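## Task

Pick up the foam block lying on the desk and set it into the empty shelf spot whose lot number, printed on the shelf edge directly beneath that spot, reads 743. Nothing else may leave its shelf, table or counter. The robot must not topple or finish leaning. The block has to rest there by itself at the end; if only the robot's grip or contact keeps it in place, it is not done.

## Robot and tools

ROBOT. TidyBot++: a wheeled base (0.54 m long, 0.50 m wide, 0.38 m tall) on four driven casters, carrying a single seven-joint arm with a two-finger gripper. The shoulder sits 0.12 m ahead of the base centre and 0.68 m above the floor. Two cameras: base_camera on the base front, and wrist_camera, which faces wherever the hand points. The arm begins folded, hand down, poking up to 0.08 m beyond the base front; a downward hand reaches at most about 0.94 m high, and only near the base.

FRAMES. Base frame: origin on the floor below the base centre, x forward, y left, z up. hand_pose is reported in it: the point between the finger pads, with its z axis running out along the fingers and its y axis the closing direction. Odometry frame = the base frame at scene start; heading is positive leftward, range -3.142 to 3.142. base_tilt is in degrees, positive when leaning forward or right. Odometry counts wheel turns, so slip shows as motion and drift of a few cm and degrees builds up.

execute_actions(actions, cameras). actions is a list holding one action or nothing (empty = just report state and images). An action may contain:
- base: exactly one relative move from where the base last reported itself: translate_m (metres, forward positive, -2 to 2), strafe_m (metres, left positive, -2 to 2) or rotate_rad (radians, counter-clockwise from above positive, -6.3 to 6.3).
- joints: absolute targets, by name, in radians: joint_1_rad (any angle; positive turns the arm clockwise seen from above, opposite to rotate_rad), joint_2_rad shoulder -2.249 to 2.249, joint_3_rad any angle, joint_4_rad elbow -2.579 to 2.579, joint_5_rad any angle, joint_6_rad wrist -2.099 to 2.099, joint_7_rad any angle (hand down: positive is counter-clockwise from above; at 1.57 fingers open toward robot left/right). gripper_pos 0 (open, ~85 mm gap) to 1 (closed); gap ≈ 85 x (1 - gripper_pos) mm. Unbounded joints go the short way; turn farther in steps below half a revolution.
- speeds: optional top-speed caps for that action's base move: translate_m and strafe_m 0.05 to 0.5 m/s, rotate_rad 0.1 to 1.57 rad/s (defaults are the maxima).
A base move needing more than 8.667 s is refused, as is any unknown key or out-of-range value (nothing moves). One action lasts at most 15 s. Omitted joints or base may keep chasing earlier targets. cameras: list of base_camera, wrist_camera or all; omitted/null = all, [] = none.

ARM GEOMETRY. With joint_1_rad 0, joint_3_rad 3.14, joint_5_rad 0 (about the start), the arm moves in the base's x-z plane. Tilt from vertical (forward positive): upper arm (0.42 m) = joint_2; forearm (0.31 m) = joint_2 - joint_4; hand (0.31 m to hand point) = joint_2 - joint_4 - joint_6. Sum length x sin for forward reach from the shoulder, length x cos for height above it. Closed fingertips reach ~20 mm past the hand point.

Other tools: wait(seconds, 0 to 10) lets the scene run and returns the same report. zoom_image(camera, region [x0,y0,x1,y1] in pixels, top-left origin, at most 504 x 504) magnifies the latest full image of that camera. read_manual(section "licences") only gives licence text. finished_scene(scene 1 or 2) closes that scene permanently and reports success; the goal must still hold.

RESULT LINES. pictures lists the image order. base_status / joint_status: done; off_target (stopped short, may still push); contact_stop / time_out (target dropped, holds there); not_followed (a self-collision check withheld arm targets, shown with 'joint command not followed' and 'cause:'; may be retried each action); limit_stop_at_motor_heat (resend). on_its_own covers motion you did not command. Also joint_positions, hand_pose, base_odometry, base_tilt, motor_effort (% of max, bracket = peak of last action, noisy and offset), Motor temperatures per arm joint. A base can read done yet stop short if blocked. If a call reports a stop, later calls in the same reply are skipped.

CAUTIONS. Friction leaves joints slightly off; correct by sending last command + (wanted - read). hand_pose may itself be 1-2 cm wrong; trust images. A held load makes the arm sag; never resend read angles while holding. ARM HIT means a hard hit on base or arm. Torque fault (joints 1-4 at 104.5 N m, 5-7 at 51.3) freezes the arm and gripper 10 s; the base keeps going. Motors over 60 °C warn (MOTOR HOT); at 75 °C the arm sinks (OVER-TEMPERATURE FAULT); holding loads heats them. Never drive while the arm is snagged above ~0.8 m: the robot may tip; sideways force on a raised hand can lift wheels; retract or back off to level it. Avoid drops, knocking objects off surfaces, slams and hard pushes.

Each tool is called by a JSON object that holds its "op" and its "data", one argument or row to a line.

## Session

{"op": "execute_actions", "data": {
  "actions": []
}}

Scene clock: 0.00 s.
Motor temperatures (°C, as the motors report them): [29 35 29 33 40 38 41]
base_odometry: x=+0.000 y=+0.000 heading=+0.000 (m, m, rad; odometry frame)
base_tilt: forward=-0.5 right=+0.1 (deg)
base_status: not commanded
joint_positions: joint_1_rad=-0.009 joint_2_rad=-0.307 joint_3_rad=+3.106 joint_4_rad=-2.556 joint_5_rad=+0.046 joint_6_rad=-0.878 joint_7_rad=+1.555 gripper_pos=+0.000
joint_status: not commanded
motor_effort: joint_1_rad=+0 joint_2_rad=-2 joint_3_rad=-1 joint_4_rad=+13 joint_5_rad=+1 joint_6_rad=-1 joint_7_rad=-1 (%)
hand_pose: x=+0.2409 y=-0.0057 z=+0.5744 quat_wxyz=(+0.023, +0.999, +0.028, +0.007) (m; base frame)
pictures: base_camera, wrist_camera
Images, in order (width x height): base_camera 644x364, wrist_camera 644x476.

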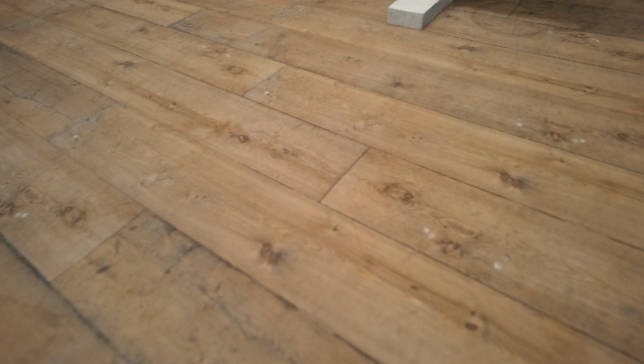

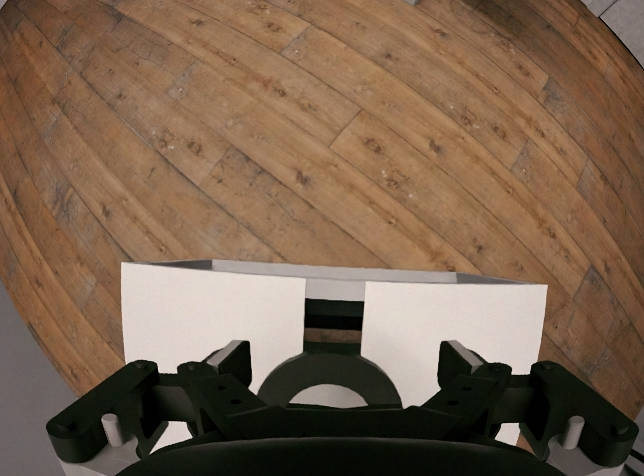

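{"op": "execute_actions", "data": {
  "actions": [
    {"joints":{"joint_2_rad":-0.6,"joint_4_rad":-1.6,"joint_6_rad":-0.8}}
  ],
  "cameras": ["wrist_camera"]
}}

Scene clock: 2.30 s.
Motor temperatures (°C, as the motors report them): [29 35 29 33 40 38 41]
base_odometry: x=+0.000 y=+0.000 heading=+0.000 (m, m, rad; odometry frame)
base_tilt: forward=-0.5 right=+0.1 (deg)
base_status: not commanded
joint_positions: joint_1_rad=-0.009 joint_2_rad=-0.586 joint_3_rad=+3.106 joint_4_rad=-1.610 joint_5_rad=+0.046 joint_6_rad=-0.824 joint_7_rad=+1.555 gripper_pos=+0.000
joint_status: all done
motor_effort: joint_1_rad=+0(0) joint_2_rad=+1(6) joint_3_rad=+0(0) joint_4_rad=+19(20) joint_5_rad=+0(1) joint_6_rad=+8(8) joint_7_rad=+0(0) (%)
hand_pose: x=+0.4538 y=+0.0119 z=+1.1103 quat_wxyz=(+0.015, +0.798, +0.017, +0.603) (m; base frame)
pictures: wrist_camera
Images, in order (width x height): wrist_camera 644x476.

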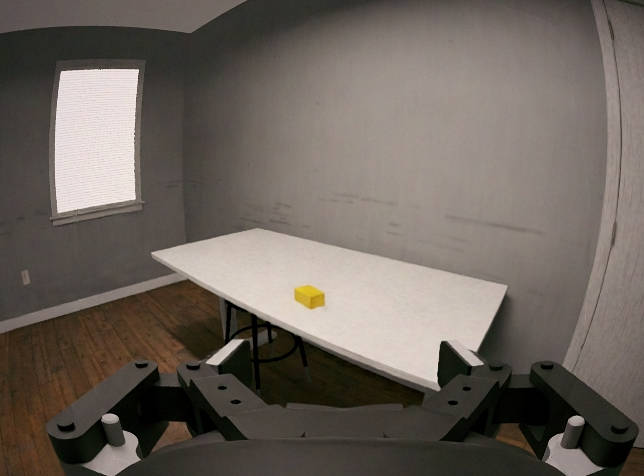

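{"op": "execute_actions", "data": {
  "actions": [
    {"base":{"rotate_rad":-0.6}}
  ],
  "cameras": []
}}

{"op": "execute_actions", "data": {
  "actions": [
    {"base":{"strafe_m":0.7},"joints":{"joint_6_rad":-1.1}}
  ]
}}

Scene clock: 3.97 s.
Motor temperatures (°C, as the motors report them): [29 35 29 33 40 38 41]
base_odometry: x=+0.000 y=+0.000 heading=-0.600 (m, m, rad; odometry frame)
base_tilt: forward=-0.5 right=+0.0 (deg)
base_status: done
joint_positions: joint_1_rad=-0.009 joint_2_rad=-0.586 joint_3_rad=+3.106 joint_4_rad=-1.610 joint_5_rad=+0.046 joint_6_rad=-0.824 joint_7_rad=+1.555 gripper_pos=+0.000
joint_status: not commanded
motor_effort: joint_1_rad=+0(0) joint_2_rad=+1(1) joint_3_rad=+0(1) joint_4_rad=+20(19) joint_5_rad=+1(2) joint_6_rad=+8(7) joint_7_rad=+0(1) (%)
hand_pose: x=+0.4538 y=+0.0119 z=+1.1103 quat_wxyz=(+0.015, +0.798, +0.017, +0.603) (m; base frame)
pictures: none
No camera images: the call's "cameras" was empty. Leave "cameras" out to get every camera's image.

Scene clock: 6.73 s.
Motor temperatures (°C, as the motors report them): [29 35 29 33 40 38 41]
base_odometry: x=+0.396 y=+0.578 heading=-0.600 (m, m, rad; odometry frame)
base_tilt: forward=-0.5 right=+0.1 (deg)
base_status: done
joint_positions: joint_1_rad=-0.009 joint_2_rad=-0.586 joint_3_rad=+3.106 joint_4_rad=-1.607 joint_5_rad=+0.046 joint_6_rad=-1.099 joint_7_rad=+1.555 gripper_pos=+0.000
joint_status: all done
motor_effort: joint_1_rad=+0(0) joint_2_rad=+1(2) joint_3_rad=+0(1) joint_4_rad=+18(20) joint_5_rad=+1(1) joint_6_rad=+6(9) joint_7_rad=-1(1) (%)
hand_pose: x=+0.4195 y=+0.0069 z=+1.0343 quat_wxyz=(+0.018, +0.872, +0.014, +0.489) (m; base frame)
pictures: base_camera, wrist_camera
Images, in order (width x height): base_camera 644x364, wrist_camera 644x476.

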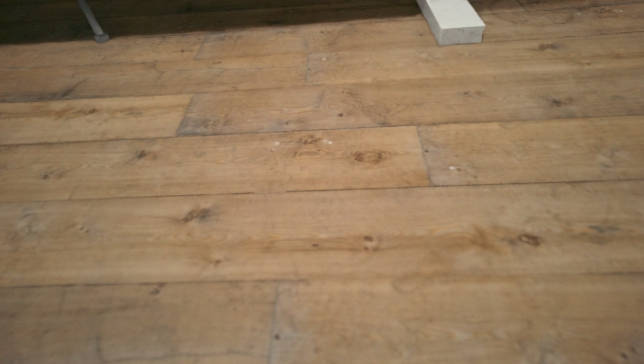

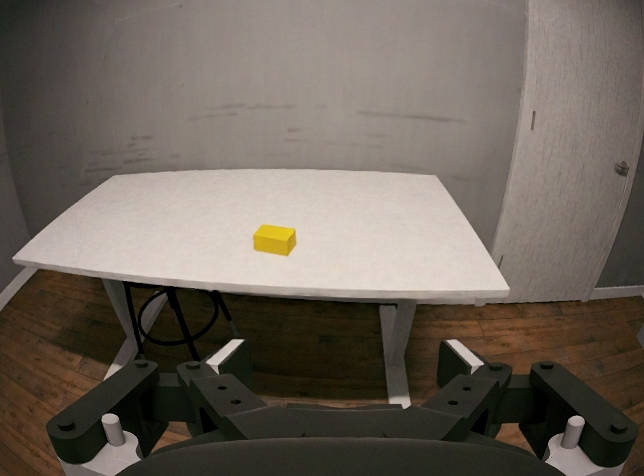

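{"op": "execute_actions", "data": {
  "actions": [
    {"base":{"strafe_m":0.1},"joints":{"joint_1_rad":2.6,"joint_6_rad":-0.8}}
  ],
  "cameras": ["wrist_camera"]
}}

Scene clock: 10.37 s.
Motor temperatures (°C, as the motors report them): [29 35 29 33 40 38 41]
base_odometry: x=+0.452 y=+0.660 heading=-0.601 (m, m, rad; odometry frame)
base_tilt: forward=-0.5 right=+0.0 (deg)
base_status: done
joint_positions: joint_1_rad=+2.589 joint_2_rad=-0.586 joint_3_rad=+3.106 joint_4_rad=-1.607 joint_5_rad=+0.046 joint_6_rad=-0.827 joint_7_rad=+1.555 gripper_pos=+0.000
joint_status: all done
motor_effort: joint_1_rad=+0(1) joint_2_rad=+1(2) joint_3_rad=+0(2) joint_4_rad=+20(19) joint_5_rad=+0(2) joint_6_rad=+7(8) joint_7_rad=+0(0) (%)
hand_pose: x=-0.1608 y=-0.1833 z=+1.1115 quat_wxyz=(+0.585, +0.231, -0.763, +0.148) (m; base frame)
pictures: wrist_camera
Images, in order (width x height): wrist_camera 644x476.

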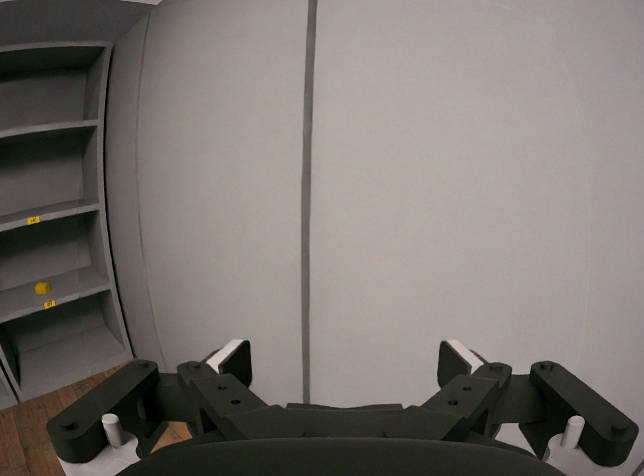

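{"op": "execute_actions", "data": {
  "actions": [
    {"joints":{"joint_1_rad":1.5}}
  ],
  "cameras": ["wrist_camera"]
}}

{"op": "zoom_image", "data": {
  "camera": "wrist_camera",
  "region": [160,150,480,350]
}}

Scene clock: 12.80 s.
Motor temperatures (°C, as the motors report them): [29 35 29 33 40 38 41]
base_odometry: x=+0.452 y=+0.660 heading=-0.601 (m, m, rad; odometry frame)
base_tilt: forward=-0.5 right=+0.0 (deg)
base_status: not commanded
joint_positions: joint_1_rad=+1.511 joint_2_rad=-0.586 joint_3_rad=+3.106 joint_4_rad=-1.607 joint_5_rad=+0.046 joint_6_rad=-0.827 joint_7_rad=+1.555 gripper_pos=+0.000
joint_status: all done
motor_effort: joint_1_rad=+0(1) joint_2_rad=+1(1) joint_3_rad=+0(0) joint_4_rad=+19(19) joint_5_rad=+1(1) joint_6_rad=+7(8) joint_7_rad=+0(1) (%)
hand_pose: x=+0.1480 y=-0.3332 z=+1.1115 quat_wxyz=(+0.426, +0.590, -0.537, +0.427) (m; base frame)
pictures: wrist_camera
Images, in order (width x height): wrist_camera 644x476.

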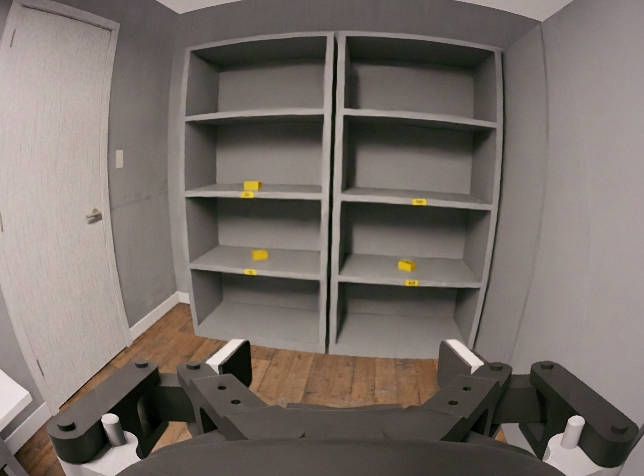

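Region (160, 150, 480, 350) of wrist_camera's 644x476 image, scaled by 1.575; it fills the top 315 rows of this view, and the rest is white.

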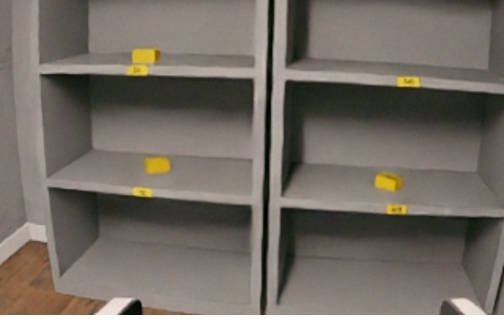

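{"op": "execute_actions", "data": {
  "actions": [
    {"base":{"translate_m":0.48},"joints":{"joint_1_rad":0,"joint_2_rad":0.33,"joint_3_rad":3.14,"joint_4_rad":-0.87,"joint_5_rad":0,"joint_6_rad":-1.94}}
  ]
}}

Scene clock: 16.03 s.
Motor temperatures (°C, as the motors report them): [29 35 29 33 40 38 41]
base_odometry: x=+0.848 y=+0.389 heading=-0.601 (m, m, rad; odometry frame)
base_tilt: forward=-0.4 right=+0.1 (deg)
base_status: done
joint_positions: joint_1_rad=+0.007 joint_2_rad=+0.311 joint_3_rad=+3.119 joint_4_rad=-0.887 joint_5_rad=+0.034 joint_6_rad=-1.915 joint_7_rad=+1.555 gripper_pos=+0.000
joint_status: all done
motor_effort: joint_1_rad=+0(1) joint_2_rad=-27(29) joint_3_rad=-1(3) joint_4_rad=+15(19) joint_5_rad=+0(2) joint_6_rad=-1(8) joint_7_rad=+0(1) (%)
hand_pose: x=+0.5493 y=-0.0039 z=+0.8860 quat_wxyz=(+0.012, +1.000, -0.007, +0.015) (m; base frame)
pictures: base_camera, wrist_camera
Images, in order (width x height): base_camera 644x364, wrist_camera 644x476.

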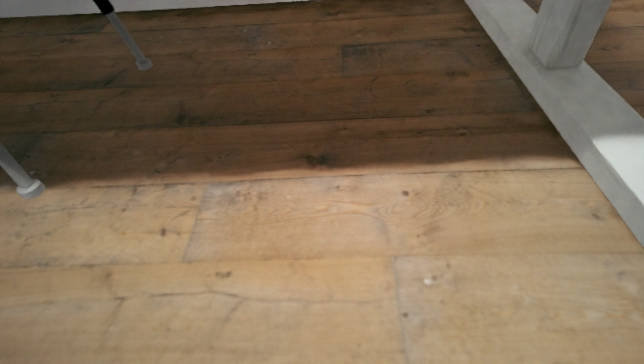

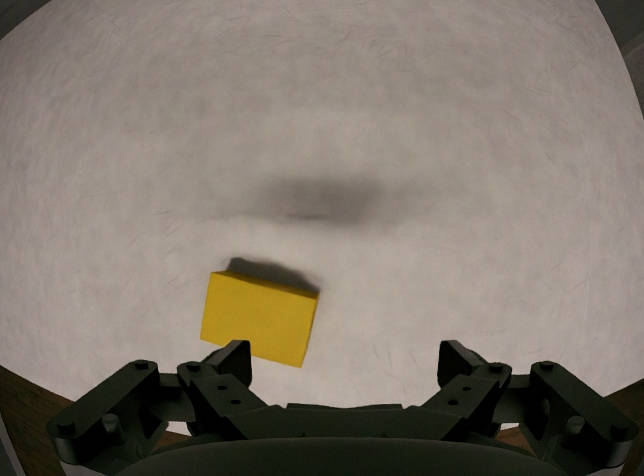

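{"op": "execute_actions", "data": {
  "actions": [
    {"base":{"strafe_m":0.057},"joints":{"joint_2_rad":0.28,"joint_4_rad":-1.1,"joint_5_rad":-0.03,"joint_6_rad":-1.74,"joint_7_rad":-0.25}}
  ],
  "cameras": ["wrist_camera"]
}}

Scene clock: 18.13 s.
Motor temperatures (°C, as the motors report them): [29 35 29 33 40 38 41]
base_odometry: x=+0.881 y=+0.436 heading=-0.601 (m, m, rad; odometry frame)
base_tilt: forward=-0.5 right=+0.1 (deg)
base_status: done
joint_positions: joint_1_rad=-0.003 joint_2_rad=+0.302 joint_3_rad=+3.124 joint_4_rad=-1.086 joint_5_rad=+0.006 joint_6_rad=-1.765 joint_7_rad=-0.237 gripper_pos=+0.000
joint_status: all done
motor_effort: joint_1_rad=+0(2) joint_2_rad=-27(28) joint_3_rad=-1(3) joint_4_rad=+16(17) joint_5_rad=+1(1) joint_6_rad=-1(0) joint_7_rad=-1(1) (%)
hand_pose: x=+0.5493 y=+0.0071 z=+0.8293 quat_wxyz=(+0.005, +0.626, -0.780, -0.003) (m; base frame)
pictures: wrist_camera
Images, in order (width x height): wrist_camera 644x476.

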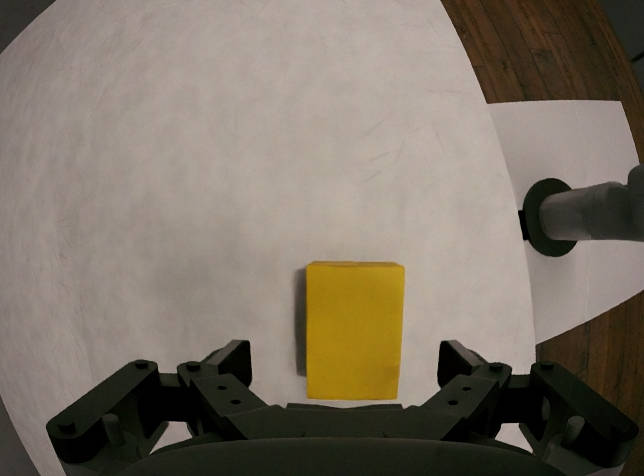

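{"op": "execute_actions", "data": {
  "actions": [
    {"joints":{"joint_2_rad":0.243,"joint_4_rad":-1.328,"joint_6_rad":-1.54}}
  ],
  "cameras": ["wrist_camera"]
}}

{"op": "execute_actions", "data": {
  "actions": [
    {"joints":{"gripper_pos":0.5,"joint_7_rad":1.585}}
  ],
  "cameras": ["wrist_camera"]
}}

Scene clock: 19.50 s.
Motor temperatures (°C, as the motors report them): [29 35 29 33 40 38 41]
base_odometry: x=+0.881 y=+0.436 heading=-0.601 (m, m, rad; odometry frame)
base_tilt: forward=-0.5 right=+0.1 (deg)
base_status: not commanded
joint_positions: joint_1_rad=-0.003 joint_2_rad=+0.266 joint_3_rad=+3.124 joint_4_rad=-1.315 joint_5_rad=+0.006 joint_6_rad=-1.565 joint_7_rad=-0.237 gripper_pos=+0.000
joint_status: all done
motor_effort: joint_1_rad=+0(0) joint_2_rad=-26(26) joint_3_rad=-1(1) joint_4_rad=+17(17) joint_5_rad=+1(0) joint_6_rad=-1(1) joint_7_rad=+0(0) (%)
hand_pose: x=+0.5422 y=+0.0074 z=+0.7734 quat_wxyz=(+0.002, +0.626, -0.780, -0.001) (m; base frame)
pictures: wrist_camera
Images, in order (width x height): wrist_camera 644x476.

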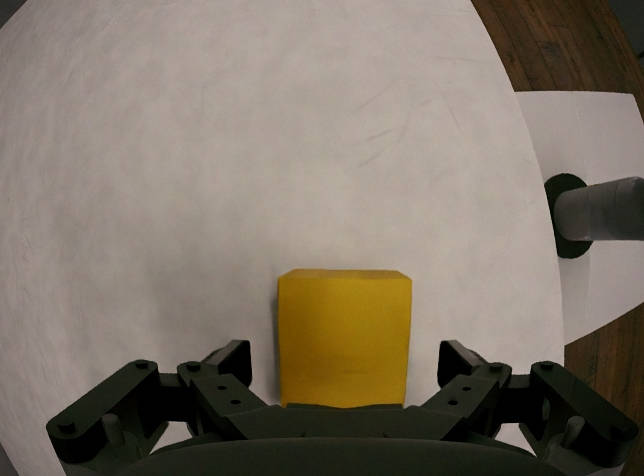

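Scene clock: 21.50 s.
Motor temperatures (°C, as the motors report them): [29 35 29 33 40 38 41]
base_odometry: x=+0.881 y=+0.436 heading=-0.601 (m, m, rad; odometry frame)
base_tilt: forward=-0.5 right=+0.1 (deg)
base_status: not commanded
joint_positions: joint_1_rad=-0.003 joint_2_rad=+0.238 joint_3_rad=+3.124 joint_4_rad=-1.319 joint_5_rad=+0.006 joint_6_rad=-1.564 joint_7_rad=+1.572 gripper_pos=+0.500
joint_status: all done
motor_effort: joint_1_rad=+0(2) joint_2_rad=-25(26) joint_3_rad=-1(2) joint_4_rad=+16(18) joint_5_rad=+1(0) joint_6_rad=-1(3) joint_7_rad=-1(0) (%)
hand_pose: x=+0.5386 y=+0.0073 z=+0.7836 quat_wxyz=(+0.001, +1.000, +0.011, +0.010) (m; base frame)
pictures: wrist_camera
Images, in order (width x height): wrist_camera 644x476.

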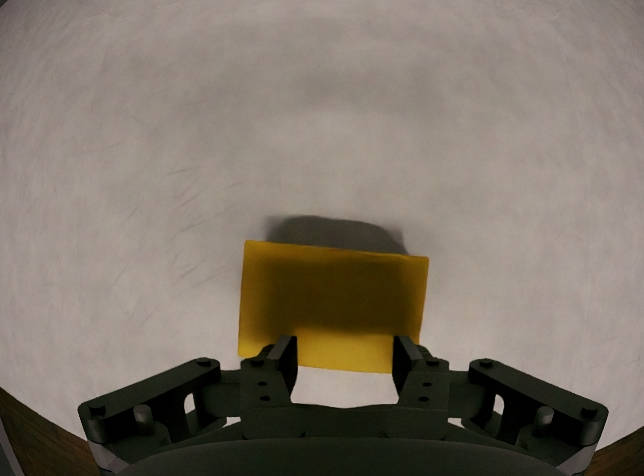

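{"op": "execute_actions", "data": {
  "actions": [
    {"base":{"translate_m":0.02},"joints":{"gripper_pos":0,"joint_4_rad":-1.28,"joint_7_rad":-0.105}}
  ],
  "cameras": ["wrist_camera"]
}}

Scene clock: 23.47 s.
Motor temperatures (°C, as the motors report them): [29 35 29 33 40 38 41]
base_odometry: x=+0.897 y=+0.425 heading=-0.600 (m, m, rad; odometry frame)
base_tilt: forward=-0.5 right=+0.1 (deg)
base_status: done
joint_positions: joint_1_rad=-0.003 joint_2_rad=+0.242 joint_3_rad=+3.124 joint_4_rad=-1.297 joint_5_rad=+0.005 joint_6_rad=-1.563 joint_7_rad=-0.092 gripper_pos=+0.000
joint_status: all done
motor_effort: joint_1_rad=+0(1) joint_2_rad=-26(29) joint_3_rad=-1(2) joint_4_rad=+17(18) joint_5_rad=+1(1) joint_6_rad=+0(1) joint_7_rad=-1(1) (%)
hand_pose: x=+0.5459 y=+0.0078 z=+0.7892 quat_wxyz=(-0.014, +0.681, -0.732, +0.013) (m; base frame)
pictures: wrist_camera
Images, in order (width x height): wrist_camera 644x476.

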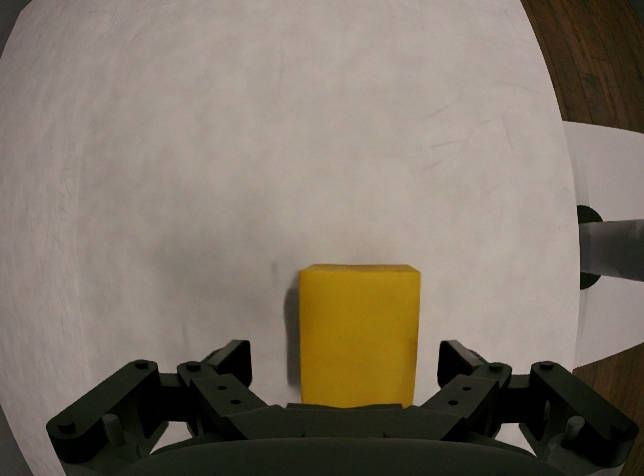

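{"op": "execute_actions", "data": {
  "actions": [
    {"joints":{"joint_2_rad":0.275,"joint_4_rad":-1.413,"joint_6_rad":-1.458}}
  ],
  "cameras": []
}}

{"op": "execute_actions", "data": {
  "actions": [
    {"joints":{"gripper_pos":0.5}}
  ],
  "cameras": ["wrist_camera"]
}}

Scene clock: 24.57 s.
Motor temperatures (°C, as the motors report them): [29 35 29 33 40 38 41]
base_odometry: x=+0.897 y=+0.425 heading=-0.600 (m, m, rad; odometry frame)
base_tilt: forward=-0.5 right=+0.1 (deg)
base_status: not commanded
joint_positions: joint_1_rad=-0.003 joint_2_rad=+0.262 joint_3_rad=+3.124 joint_4_rad=-1.403 joint_5_rad=+0.005 joint_6_rad=-1.484 joint_7_rad=-0.092 gripper_pos=+0.000
joint_status: all done
motor_effort: joint_1_rad=+0(0) joint_2_rad=-26(27) joint_3_rad=-1(2) joint_4_rad=+17(17) joint_5_rad=+1(0) joint_6_rad=-1(1) joint_7_rad=-1(0) (%)
hand_pose: x=+0.5383 y=+0.0078 z=+0.7474 quat_wxyz=(+0.003, +0.681, -0.732, -0.002) (m; base frame)
pictures: none
No camera images: the call's "cameras" was empty. Leave "cameras" out to get every camera's image.

Scene clock: 25.40 s.
Motor temperatures (°C, as the motors report them): [29 35 29 33 40 38 41]
base_odometry: x=+0.897 y=+0.425 heading=-0.600 (m, m, rad; odometry frame)
base_tilt: forward=-0.4 right=+0.1 (deg)
base_status: not commanded
joint_positions: joint_1_rad=-0.003 joint_2_rad=+0.260 joint_3_rad=+3.124 joint_4_rad=-1.402 joint_5_rad=+0.005 joint_6_rad=-1.483 joint_7_rad=-0.092 gripper_pos=+0.405
joint_status: gripper_pos off_target (ended at +0.405, target +0.500)
motor_effort: joint_1_rad=+0(0) joint_2_rad=-20(26) joint_3_rad=-1(1) joint_4_rad=+12(16) joint_5_rad=+1(1) joint_6_rad=+0(2) joint_7_rad=-1(1) (%)
hand_pose: x=+0.5387 y=+0.0078 z=+0.7485 quat_wxyz=(+0.002, +0.681, -0.732, -0.001) (m; base frame)
pictures: wrist_camera
Images, in order (width x height): wrist_camera 644x476.

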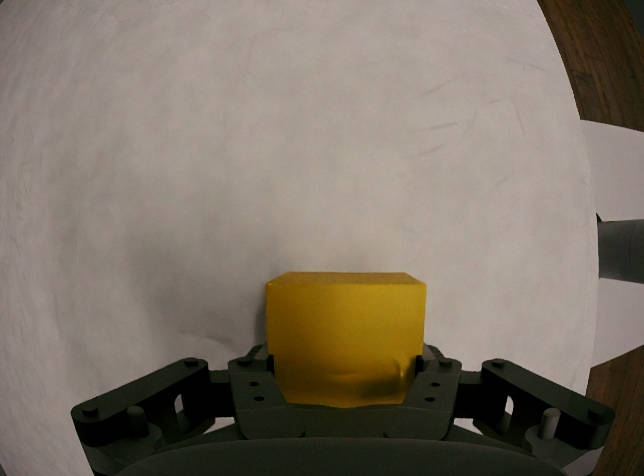

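{"op": "execute_actions", "data": {
  "actions": [
    {"joints":{"joint_2_rad":0.235,"joint_7_rad":1.585}}
  ],
  "cameras": []
}}

{"op": "execute_actions", "data": {
  "actions": [
    {"joints":{"gripper_pos":0.1}}
  ],
  "cameras": []
}}

{"op": "execute_actions", "data": {
  "actions": [
    {"joints":{"joint_2_rad":-0.122,"joint_4_rad":-1.88,"joint_6_rad":-0.725}}
  ],
  "cameras": []
}}

{"op": "execute_actions", "data": {
  "actions": [
    {"joints":{"joint_4_rad":-1.965}}
  ],
  "cameras": ["wrist_camera"]
}}

Scene clock: 27.47 s.
Motor temperatures (°C, as the motors report them): [29 35 29 33 40 38 41]
base_odometry: x=+0.897 y=+0.425 heading=-0.600 (m, m, rad; odometry frame)
base_tilt: forward=-0.5 right=+0.1 (deg)
base_status: not commanded
joint_positions: joint_1_rad=-0.003 joint_2_rad=+0.255 joint_3_rad=+3.124 joint_4_rad=-1.405 joint_5_rad=-0.001 joint_6_rad=-1.483 joint_7_rad=+1.572 gripper_pos=+0.405
joint_status: all done
motor_effort: joint_1_rad=+0(1) joint_2_rad=-26(27) joint_3_rad=-1(0) joint_4_rad=+16(16) joint_5_rad=+0(2) joint_6_rad=-1(0) joint_7_rad=+0(0) (%)
hand_pose: x=+0.5377 y=+0.0098 z=+0.7498 quat_wxyz=(-0.003, +1.000, +0.010, +0.000) (m; base frame)
pictures: none
No camera images: the call's "cameras" was empty. Leave "cameras" out to get every camera's image.

Scene clock: 28.23 s.
Motor temperatures (°C, as the motors report them): [29 35 29 33 40 38 41]
base_odometry: x=+0.897 y=+0.425 heading=-0.600 (m, m, rad; odometry frame)
base_tilt: forward=-0.4 right=+0.1 (deg)
base_status: not commanded
joint_positions: joint_1_rad=-0.003 joint_2_rad=+0.255 joint_3_rad=+3.124 joint_4_rad=-1.405 joint_5_rad=-0.001 joint_6_rad=-1.483 joint_7_rad=+1.572 gripper_pos=+0.100
joint_status: all done
motor_effort: joint_1_rad=+0(0) joint_2_rad=-26(26) joint_3_rad=-1(1) joint_4_rad=+16(16) joint_5_rad=+0(1) joint_6_rad=-1(0) joint_7_rad=-1(1) (%)
hand_pose: x=+0.5377 y=+0.0098 z=+0.7498 quat_wxyz=(-0.003, +1.000, +0.010, +0.000) (m; base frame)
pictures: none
No camera images: the call's "cameras" was empty. Leave "cameras" out to get every camera's image.

Scene clock: 29.90 s.
Motor temperatures (°C, as the motors report them): [29 35 29 33 40 38 41]
base_odometry: x=+0.897 y=+0.425 heading=-0.600 (m, m, rad; odometry frame)
base_tilt: forward=-0.5 right=+0.1 (deg)
base_status: not commanded
joint_positions: joint_1_rad=-0.003 joint_2_rad=-0.108 joint_3_rad=+3.124 joint_4_rad=-1.865 joint_5_rad=-0.001 joint_6_rad=-0.748 joint_7_rad=+1.572 gripper_pos=+0.100
joint_status: all done
motor_effort: joint_1_rad=+0(0) joint_2_rad=-15(27) joint_3_rad=-1(1) joint_4_rad=+20(20) joint_5_rad=+1(1) joint_6_rad=+5(4) joint_7_rad=+0(1) (%)
hand_pose: x=+0.5673 y=+0.0110 z=+0.7915 quat_wxyz=(-0.003, +0.950, +0.010, +0.313) (m; base frame)
pictures: none
No camera images: the call's "cameras" was empty. Leave "cameras" out to get every camera's image.

Scene clock: 30.77 s.
Motor temperatures (°C, as the motors report them): [29 35 29 33 40 38 41]
base_odometry: x=+0.897 y=+0.425 heading=-0.600 (m, m, rad; odometry frame)
base_tilt: forward=-0.4 right=+0.0 (deg)
base_status: not commanded
joint_positions: joint_1_rad=-0.003 joint_2_rad=-0.108 joint_3_rad=+3.124 joint_4_rad=-1.957 joint_5_rad=-0.001 joint_6_rad=-0.748 joint_7_rad=+1.572 gripper_pos=+0.100
joint_status: all done
motor_effort: joint_1_rad=+0(1) joint_2_rad=-15(16) joint_3_rad=-1(1) joint_4_rad=+18(21) joint_5_rad=+0(1) joint_6_rad=+4(4) joint_7_rad=-1(1) (%)
hand_pose: x=+0.5366 y=+0.0102 z=+0.7471 quat_wxyz=(-0.002, +0.963, +0.010, +0.268) (m; base frame)
pictures: wrist_camera
Images, in order (width x height): wrist_camera 644x476.

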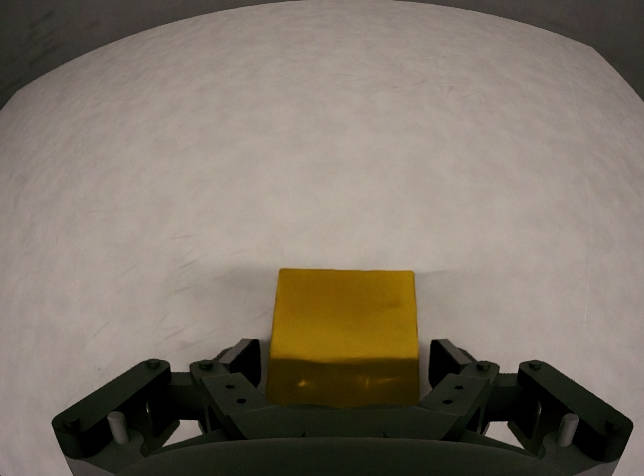

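{"op": "execute_actions", "data": {
  "actions": [
    {"joints":{"gripper_pos":0.6}}
  ],
  "cameras": []
}}

{"op": "execute_actions", "data": {
  "actions": [
    {"base":{"translate_m":-0.6},"joints":{"joint_2_rad":-0.4,"joint_4_rad":-1.5,"joint_6_rad":-0.9}}
  ],
  "cameras": []
}}

{"op": "execute_actions", "data": {
  "actions": [
    {"base":{"rotate_rad":-1.54}}
  ],
  "cameras": []
}}

{"op": "execute_actions", "data": {
  "actions": [
    {"base":{"translate_m":1.0}}
  ]
}}

Scene clock: 31.73 s.
Motor temperatures (°C, as the motors report them): [29 35 29 33 40 38 41]
base_odometry: x=+0.897 y=+0.425 heading=-0.600 (m, m, rad; odometry frame)
base_tilt: forward=-0.4 right=+0.1 (deg)
base_status: not commanded
joint_positions: joint_1_rad=-0.003 joint_2_rad=-0.115 joint_3_rad=+3.124 joint_4_rad=-1.958 joint_5_rad=-0.001 joint_6_rad=-0.748 joint_7_rad=+1.572 gripper_pos=+0.405
joint_status: gripper_pos off_target (ended at +0.405, target +0.600)
motor_effort: joint_1_rad=+0(1) joint_2_rad=-15(16) joint_3_rad=-1(0) joint_4_rad=+19(20) joint_5_rad=+0(0) joint_6_rad=+5(6) joint_7_rad=-1(1) (%)
hand_pose: x=+0.5360 y=+0.0102 z=+0.7502 quat_wxyz=(-0.002, +0.962, +0.010, +0.272) (m; base frame)
pictures: none
No camera images: the call's "cameras" was empty. Leave "cameras" out to get every camera's image.

Scene clock: 34.30 s.
Motor temperatures (°C, as the motors report them): [29 35 29 33 40 38 41]
base_odometry: x=+0.402 y=+0.764 heading=-0.600 (m, m, rad; odometry frame)
base_tilt: forward=-0.5 right=+0.1 (deg)
base_status: done
joint_positions: joint_1_rad=-0.003 joint_2_rad=-0.404 joint_3_rad=+3.125 joint_4_rad=-1.510 joint_5_rad=-0.001 joint_6_rad=-0.879 joint_7_rad=+1.572 gripper_pos=+0.405
joint_status: all done
motor_effort: joint_1_rad=+0(1) joint_2_rad=-5(19) joint_3_rad=-1(0) joint_4_rad=+20(21) joint_5_rad=+0(0) joint_6_rad=+8(9) joint_7_rad=-1(0) (%)
hand_pose: x=+0.5191 y=+0.0117 z=+1.0843 quat_wxyz=(-0.003, +0.837, +0.010, +0.547) (m; base frame)
pictures: none
No camera images: the call's "cameras" was empty. Leave "cameras" out to get every camera's image.

Scene clock: 36.57 s.
Motor temperatures (°C, as the motors report them): [29 35 29 33 40 38 41]
base_odometry: x=+0.402 y=+0.764 heading=-2.140 (m, m, rad; odometry frame)
base_tilt: forward=-0.4 right=+0.1 (deg)
base_status: done
joint_positions: joint_1_rad=-0.003 joint_2_rad=-0.404 joint_3_rad=+3.131 joint_4_rad=-1.510 joint_5_rad=-0.001 joint_6_rad=-0.879 joint_7_rad=+1.572 gripper_pos=+0.405
joint_status: not commanded
motor_effort: joint_1_rad=+0(1) joint_2_rad=-6(8) joint_3_rad=-1(1) joint_4_rad=+20(20) joint_5_rad=+0(0) joint_6_rad=+7(8) joint_7_rad=-1(1) (%)
hand_pose: x=+0.5192 y=+0.0083 z=+1.0843 quat_wxyz=(-0.002, +0.837, +0.007, +0.547) (m; base frame)
pictures: none
No camera images: the call's "cameras" was empty. Leave "cameras" out to get every camera's image.

Scene clock: 39.93 s.
Motor temperatures (°C, as the motors report them): [29 35 29 33 40 38 41]
base_odometry: x=-0.138 y=-0.078 heading=-2.141 (m, m, rad; odometry frame)
base_tilt: forward=-0.4 right=+0.1 (deg)
base_status: done
joint_positions: joint_1_rad=-0.003 joint_2_rad=-0.401 joint_3_rad=+3.131 joint_4_rad=-1.510 joint_5_rad=-0.001 joint_6_rad=-0.882 joint_7_rad=+1.572 gripper_pos=+0.405
joint_status: not commanded
motor_effort: joint_1_rad=+0(0) joint_2_rad=-6(10) joint_3_rad=-1(0) joint_4_rad=+21(21) joint_5_rad=+0(1) joint_6_rad=+8(8) joint_7_rad=+0(1) (%)
hand_pose: x=+0.5202 y=+0.0083 z=+1.0825 quat_wxyz=(-0.002, +0.839, +0.007, +0.544) (m; base frame)
pictures: base_camera, wrist_camera
Images, in order (width x height): base_camera 644x364, wrist_camera 644x476.

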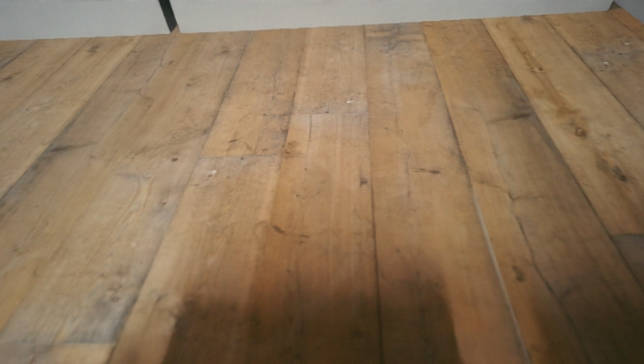

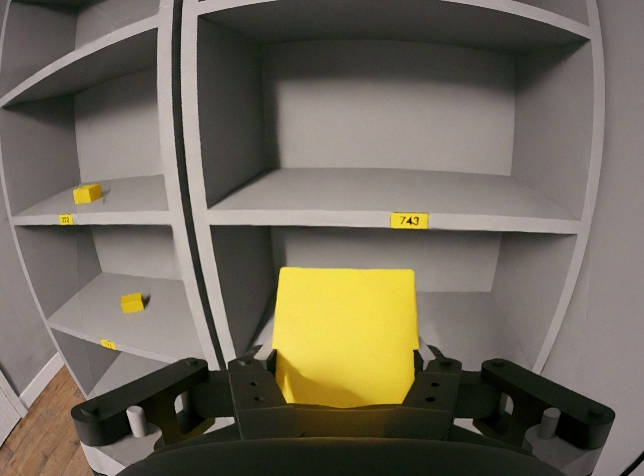

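{"op": "execute_actions", "data": {
  "actions": [
    {"base":{"strafe_m":-0.14},"joints":{"joint_2_rad":0.26,"joint_4_rad":-0.55,"joint_6_rad":-1.81}}
  ],
  "cameras": []
}}

{"op": "execute_actions", "data": {
  "actions": [
    {"base":{"translate_m":0.3}}
  ]
}}

Scene clock: 42.27 s.
Motor temperatures (°C, as the motors report them): [29 35 29 33 40 38 41]
base_odometry: x=-0.256 y=-0.003 heading=-2.140 (m, m, rad; odometry frame)
base_tilt: forward=-0.5 right=+0.1 (deg)
base_status: done
joint_positions: joint_1_rad=-0.003 joint_2_rad=+0.247 joint_3_rad=+3.135 joint_4_rad=-0.568 joint_5_rad=-0.002 joint_6_rad=-1.786 joint_7_rad=+1.572 gripper_pos=+0.405
joint_status: all done
motor_effort: joint_1_rad=+0(1) joint_2_rad=-24(25) joint_3_rad=-1(3) joint_4_rad=+14(20) joint_5_rad=+1(1) joint_6_rad=+4(9) joint_7_rad=-1(1) (%)
hand_pose: x=+0.6107 y=+0.0058 z=+1.0384 quat_wxyz=(-0.003, +0.964, +0.005, +0.267) (m; base frame)
pictures: none
No camera images: the call's "cameras" was empty. Leave "cameras" out to get every camera's image.

Scene clock: 44.17 s.
Motor temperatures (°C, as the motors report them): [29 35 29 33 40 38 41]
base_odometry: x=-0.418 y=-0.255 heading=-2.141 (m, m, rad; odometry frame)
base_tilt: forward=-0.5 right=+0.1 (deg)
base_status: done
joint_positions: joint_1_rad=-0.003 joint_2_rad=+0.263 joint_3_rad=+3.135 joint_4_rad=-0.565 joint_5_rad=-0.002 joint_6_rad=-1.788 joint_7_rad=+1.572 gripper_pos=+0.405
joint_status: not commanded
motor_effort: joint_1_rad=+0(0) joint_2_rad=-25(28) joint_3_rad=-1(1) joint_4_rad=+15(17) joint_5_rad=+0(1) joint_6_rad=+4(4) joint_7_rad=-1(1) (%)
hand_pose: x=+0.6160 y=+0.0058 z=+1.0314 quat_wxyz=(-0.003, +0.966, +0.005, +0.260) (m; base frame)
pictures: base_camera, wrist_camera
Images, in order (width x height): base_camera 644x364, wrist_camera 644x476.

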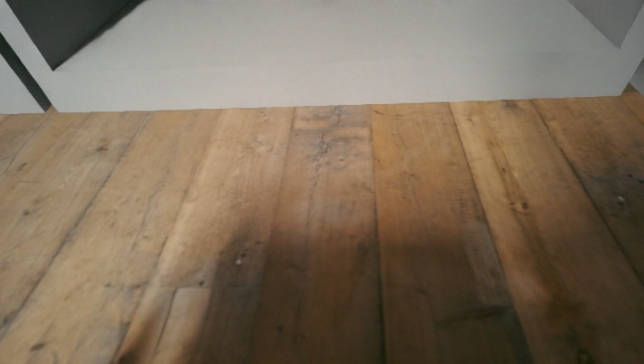

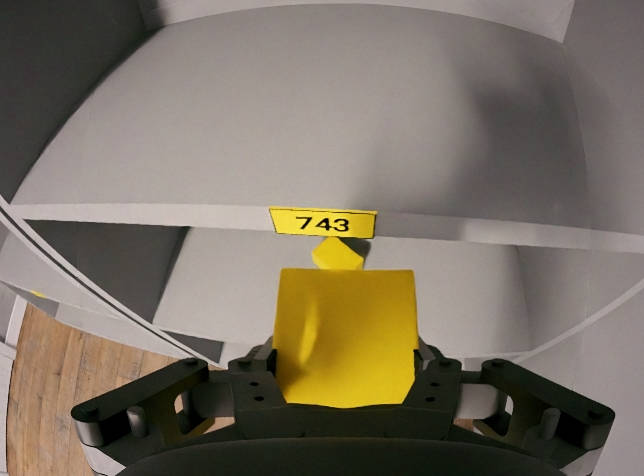

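{"op": "execute_actions", "data": {
  "actions": [
    {"base":{"translate_m":0.23},"speeds":{"translate_m":0.15},"joints":{"joint_1_rad":-0.04,"joint_2_rad":0.19}}
  ]
}}

{"op": "execute_actions", "data": {
  "actions": [
    {"joints":{"joint_4_rad":-0.72,"joint_6_rad":-1.67}}
  ],
  "cameras": ["wrist_camera"]
}}

Scene clock: 46.50 s.
Motor temperatures (°C, as the motors report them): [29 35 29 33 40 38 41]
base_odometry: x=-0.542 y=-0.449 heading=-2.141 (m, m, rad; odometry frame)
base_tilt: forward=-0.4 right=+0.1 (deg)
base_status: done
joint_positions: joint_1_rad=-0.031 joint_2_rad=+0.199 joint_3_rad=+3.135 joint_4_rad=-0.563 joint_5_rad=-0.002 joint_6_rad=-1.788 joint_7_rad=+1.572 gripper_pos=+0.405
joint_status: all done
motor_effort: joint_1_rad=+0(1) joint_2_rad=-22(26) joint_3_rad=-1(2) joint_4_rad=+14(16) joint_5_rad=+1(1) joint_6_rad=+5(5) joint_7_rad=-1(0) (%)
hand_pose: x=+0.5924 y=+0.0194 z=+1.0633 quat_wxyz=(-0.007, +0.956, +0.019, +0.291) (m; base frame)
pictures: base_camera, wrist_camera
Images, in order (width x height): base_camera 644x364, wrist_camera 644x476.

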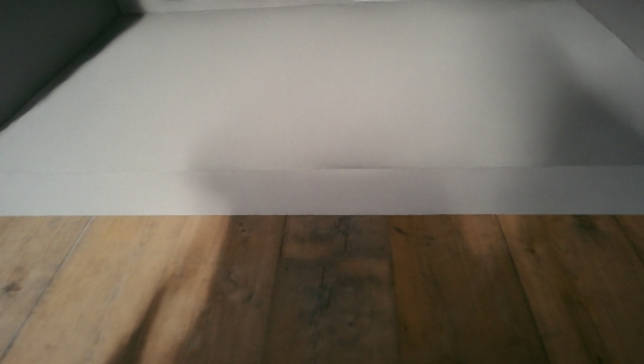

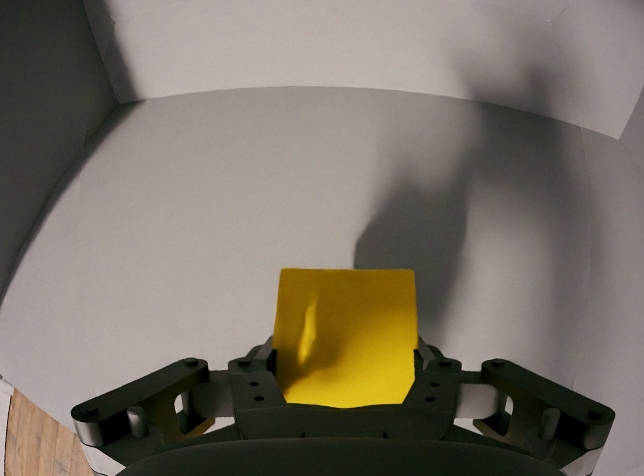

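Scene clock: 47.60 s.
Motor temperatures (°C, as the motors report them): [29 35 29 33 40 38 41]
base_odometry: x=-0.542 y=-0.449 heading=-2.141 (m, m, rad; odometry frame)
base_tilt: forward=-0.4 right=+0.1 (deg)
base_status: not commanded
joint_positions: joint_1_rad=-0.031 joint_2_rad=+0.198 joint_3_rad=+3.135 joint_4_rad=-0.708 joint_5_rad=-0.002 joint_6_rad=-1.696 joint_7_rad=+1.572 gripper_pos=+0.405
joint_status: all done
motor_effort: joint_1_rad=+0(0) joint_2_rad=-24(25) joint_3_rad=-1(1) joint_4_rad=+16(17) joint_5_rad=+0(1) joint_6_rad=+4(5) joint_7_rad=-1(0) (%)
hand_pose: x=+0.6088 y=+0.0201 z=+1.0211 quat_wxyz=(-0.006, +0.964, +0.019, +0.266) (m; base frame)
pictures: wrist_camera
Images, in order (width x height): wrist_camera 644x476.

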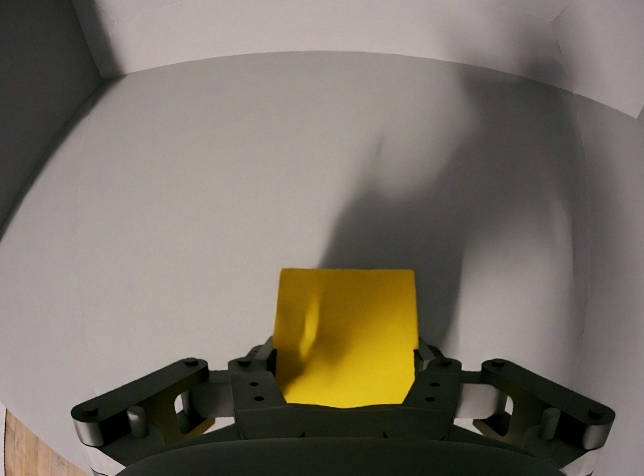

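{"op": "execute_actions", "data": {
  "actions": [
    {"joints":{"joint_4_rad":-0.82,"joint_6_rad":-1.56}}
  ],
  "cameras": ["wrist_camera"]
}}

Scene clock: 48.57 s.
Motor temperatures (°C, as the motors report them): [29 35 29 33 40 38 41]
base_odometry: x=-0.542 y=-0.449 heading=-2.141 (m, m, rad; odometry frame)
base_tilt: forward=-0.4 right=+0.1 (deg)
base_status: not commanded
joint_positions: joint_1_rad=-0.031 joint_2_rad=+0.169 joint_3_rad=+3.135 joint_4_rad=-0.785 joint_5_rad=-0.002 joint_6_rad=-1.591 joint_7_rad=+1.572 gripper_pos=+0.405
joint_status: all done
motor_effort: joint_1_rad=+0(0) joint_2_rad=-15(24) joint_3_rad=-1(1) joint_4_rad=+12(16) joint_5_rad=+0(1) joint_6_rad=+5(6) joint_7_rad=-1(1) (%)
hand_pose: x=+0.6206 y=+0.0207 z=+1.0208 quat_wxyz=(-0.007, +0.956, +0.019, +0.294) (m; base frame)
pictures: wrist_camera
Images, in order (width x height): wrist_camera 644x476.

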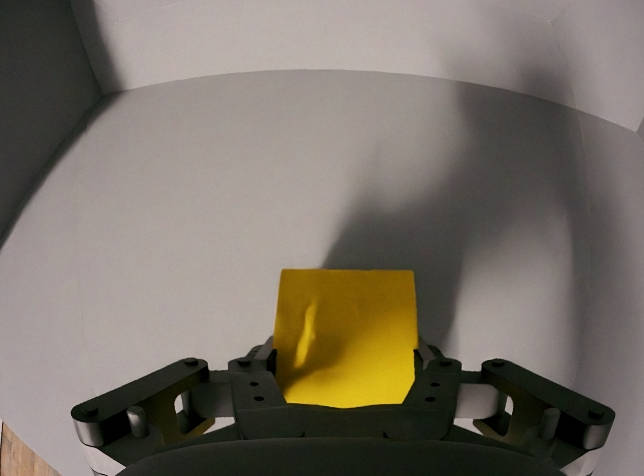

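Contact.

{"op": "execute_actions", "data": {
  "actions": [
    {"joints":{"gripper_pos":0,"joint_2_rad":0.16,"joint_4_rad":-0.78}}
  ],
  "cameras": []
}}

{"op": "execute_actions", "data": {
  "actions": [
    {"base":{"translate_m":-0.22},"joints":{"joint_2_rad":0.12}}
  ],
  "cameras": ["wrist_camera"]
}}

Scene clock: 49.50 s.
Motor temperatures (°C, as the motors report them): [29 35 29 33 40 38 41]
base_odometry: x=-0.542 y=-0.449 heading=-2.141 (m, m, rad; odometry frame)
base_tilt: forward=-0.4 right=+0.1 (deg)
base_status: not commanded
joint_positions: joint_1_rad=-0.031 joint_2_rad=+0.167 joint_3_rad=+3.135 joint_4_rad=-0.783 joint_5_rad=-0.002 joint_6_rad=-1.587 joint_7_rad=+1.572 gripper_pos=+0.000
joint_status: all done
motor_effort: joint_1_rad=+0(0) joint_2_rad=-23(23) joint_3_rad=-1(1) joint_4_rad=+17(17) joint_5_rad=+1(1) joint_6_rad=+4(6) joint_7_rad=-1(1) (%)
hand_pose: x=+0.6211 y=+0.0207 z=+1.0234 quat_wxyz=(-0.007, +0.954, +0.019, +0.298) (m; base frame)
pictures: none
No camera images: the call's "cameras" was empty. Leave "cameras" out to get every camera's image.

Scene clock: 51.23 s.
Motor temperatures (°C, as the motors report them): [29 35 29 33 40 38 41]
base_odometry: x=-0.424 y=-0.264 heading=-2.141 (m, m, rad; odometry frame)
base_tilt: forward=-0.4 right=+0.1 (deg)
base_status: done
joint_positions: joint_1_rad=-0.034 joint_2_rad=+0.125 joint_3_rad=+3.135 joint_4_rad=-0.783 joint_5_rad=-0.003 joint_6_rad=-1.583 joint_7_rad=+1.572 gripper_pos=+0.000
joint_status: all done
motor_effort: joint_1_rad=+0(2) joint_2_rad=-20(28) joint_3_rad=-1(0) joint_4_rad=+16(18) joint_5_rad=+0(1) joint_6_rad=+5(6) joint_7_rad=+0(1) (%)
hand_pose: x=+0.6070 y=+0.0217 z=+1.0450 quat_wxyz=(-0.008, +0.947, +0.020, +0.319) (m; base frame)
pictures: wrist_camera
Images, in order (width x height): wrist_camera 644x476.

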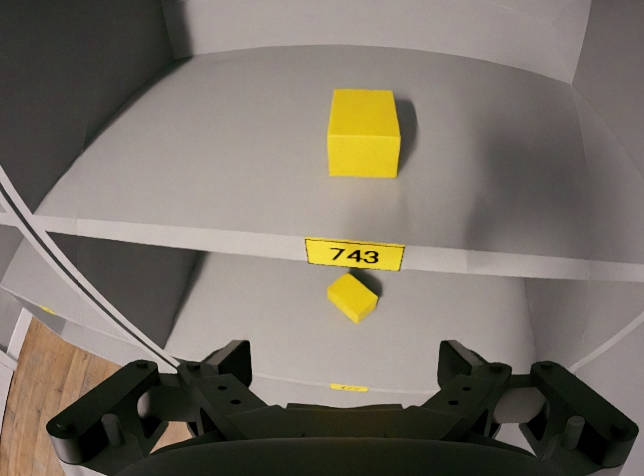

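{"op": "finished_scene", "data": {
  "scene": 1
}}

The scene is finished: the task was done.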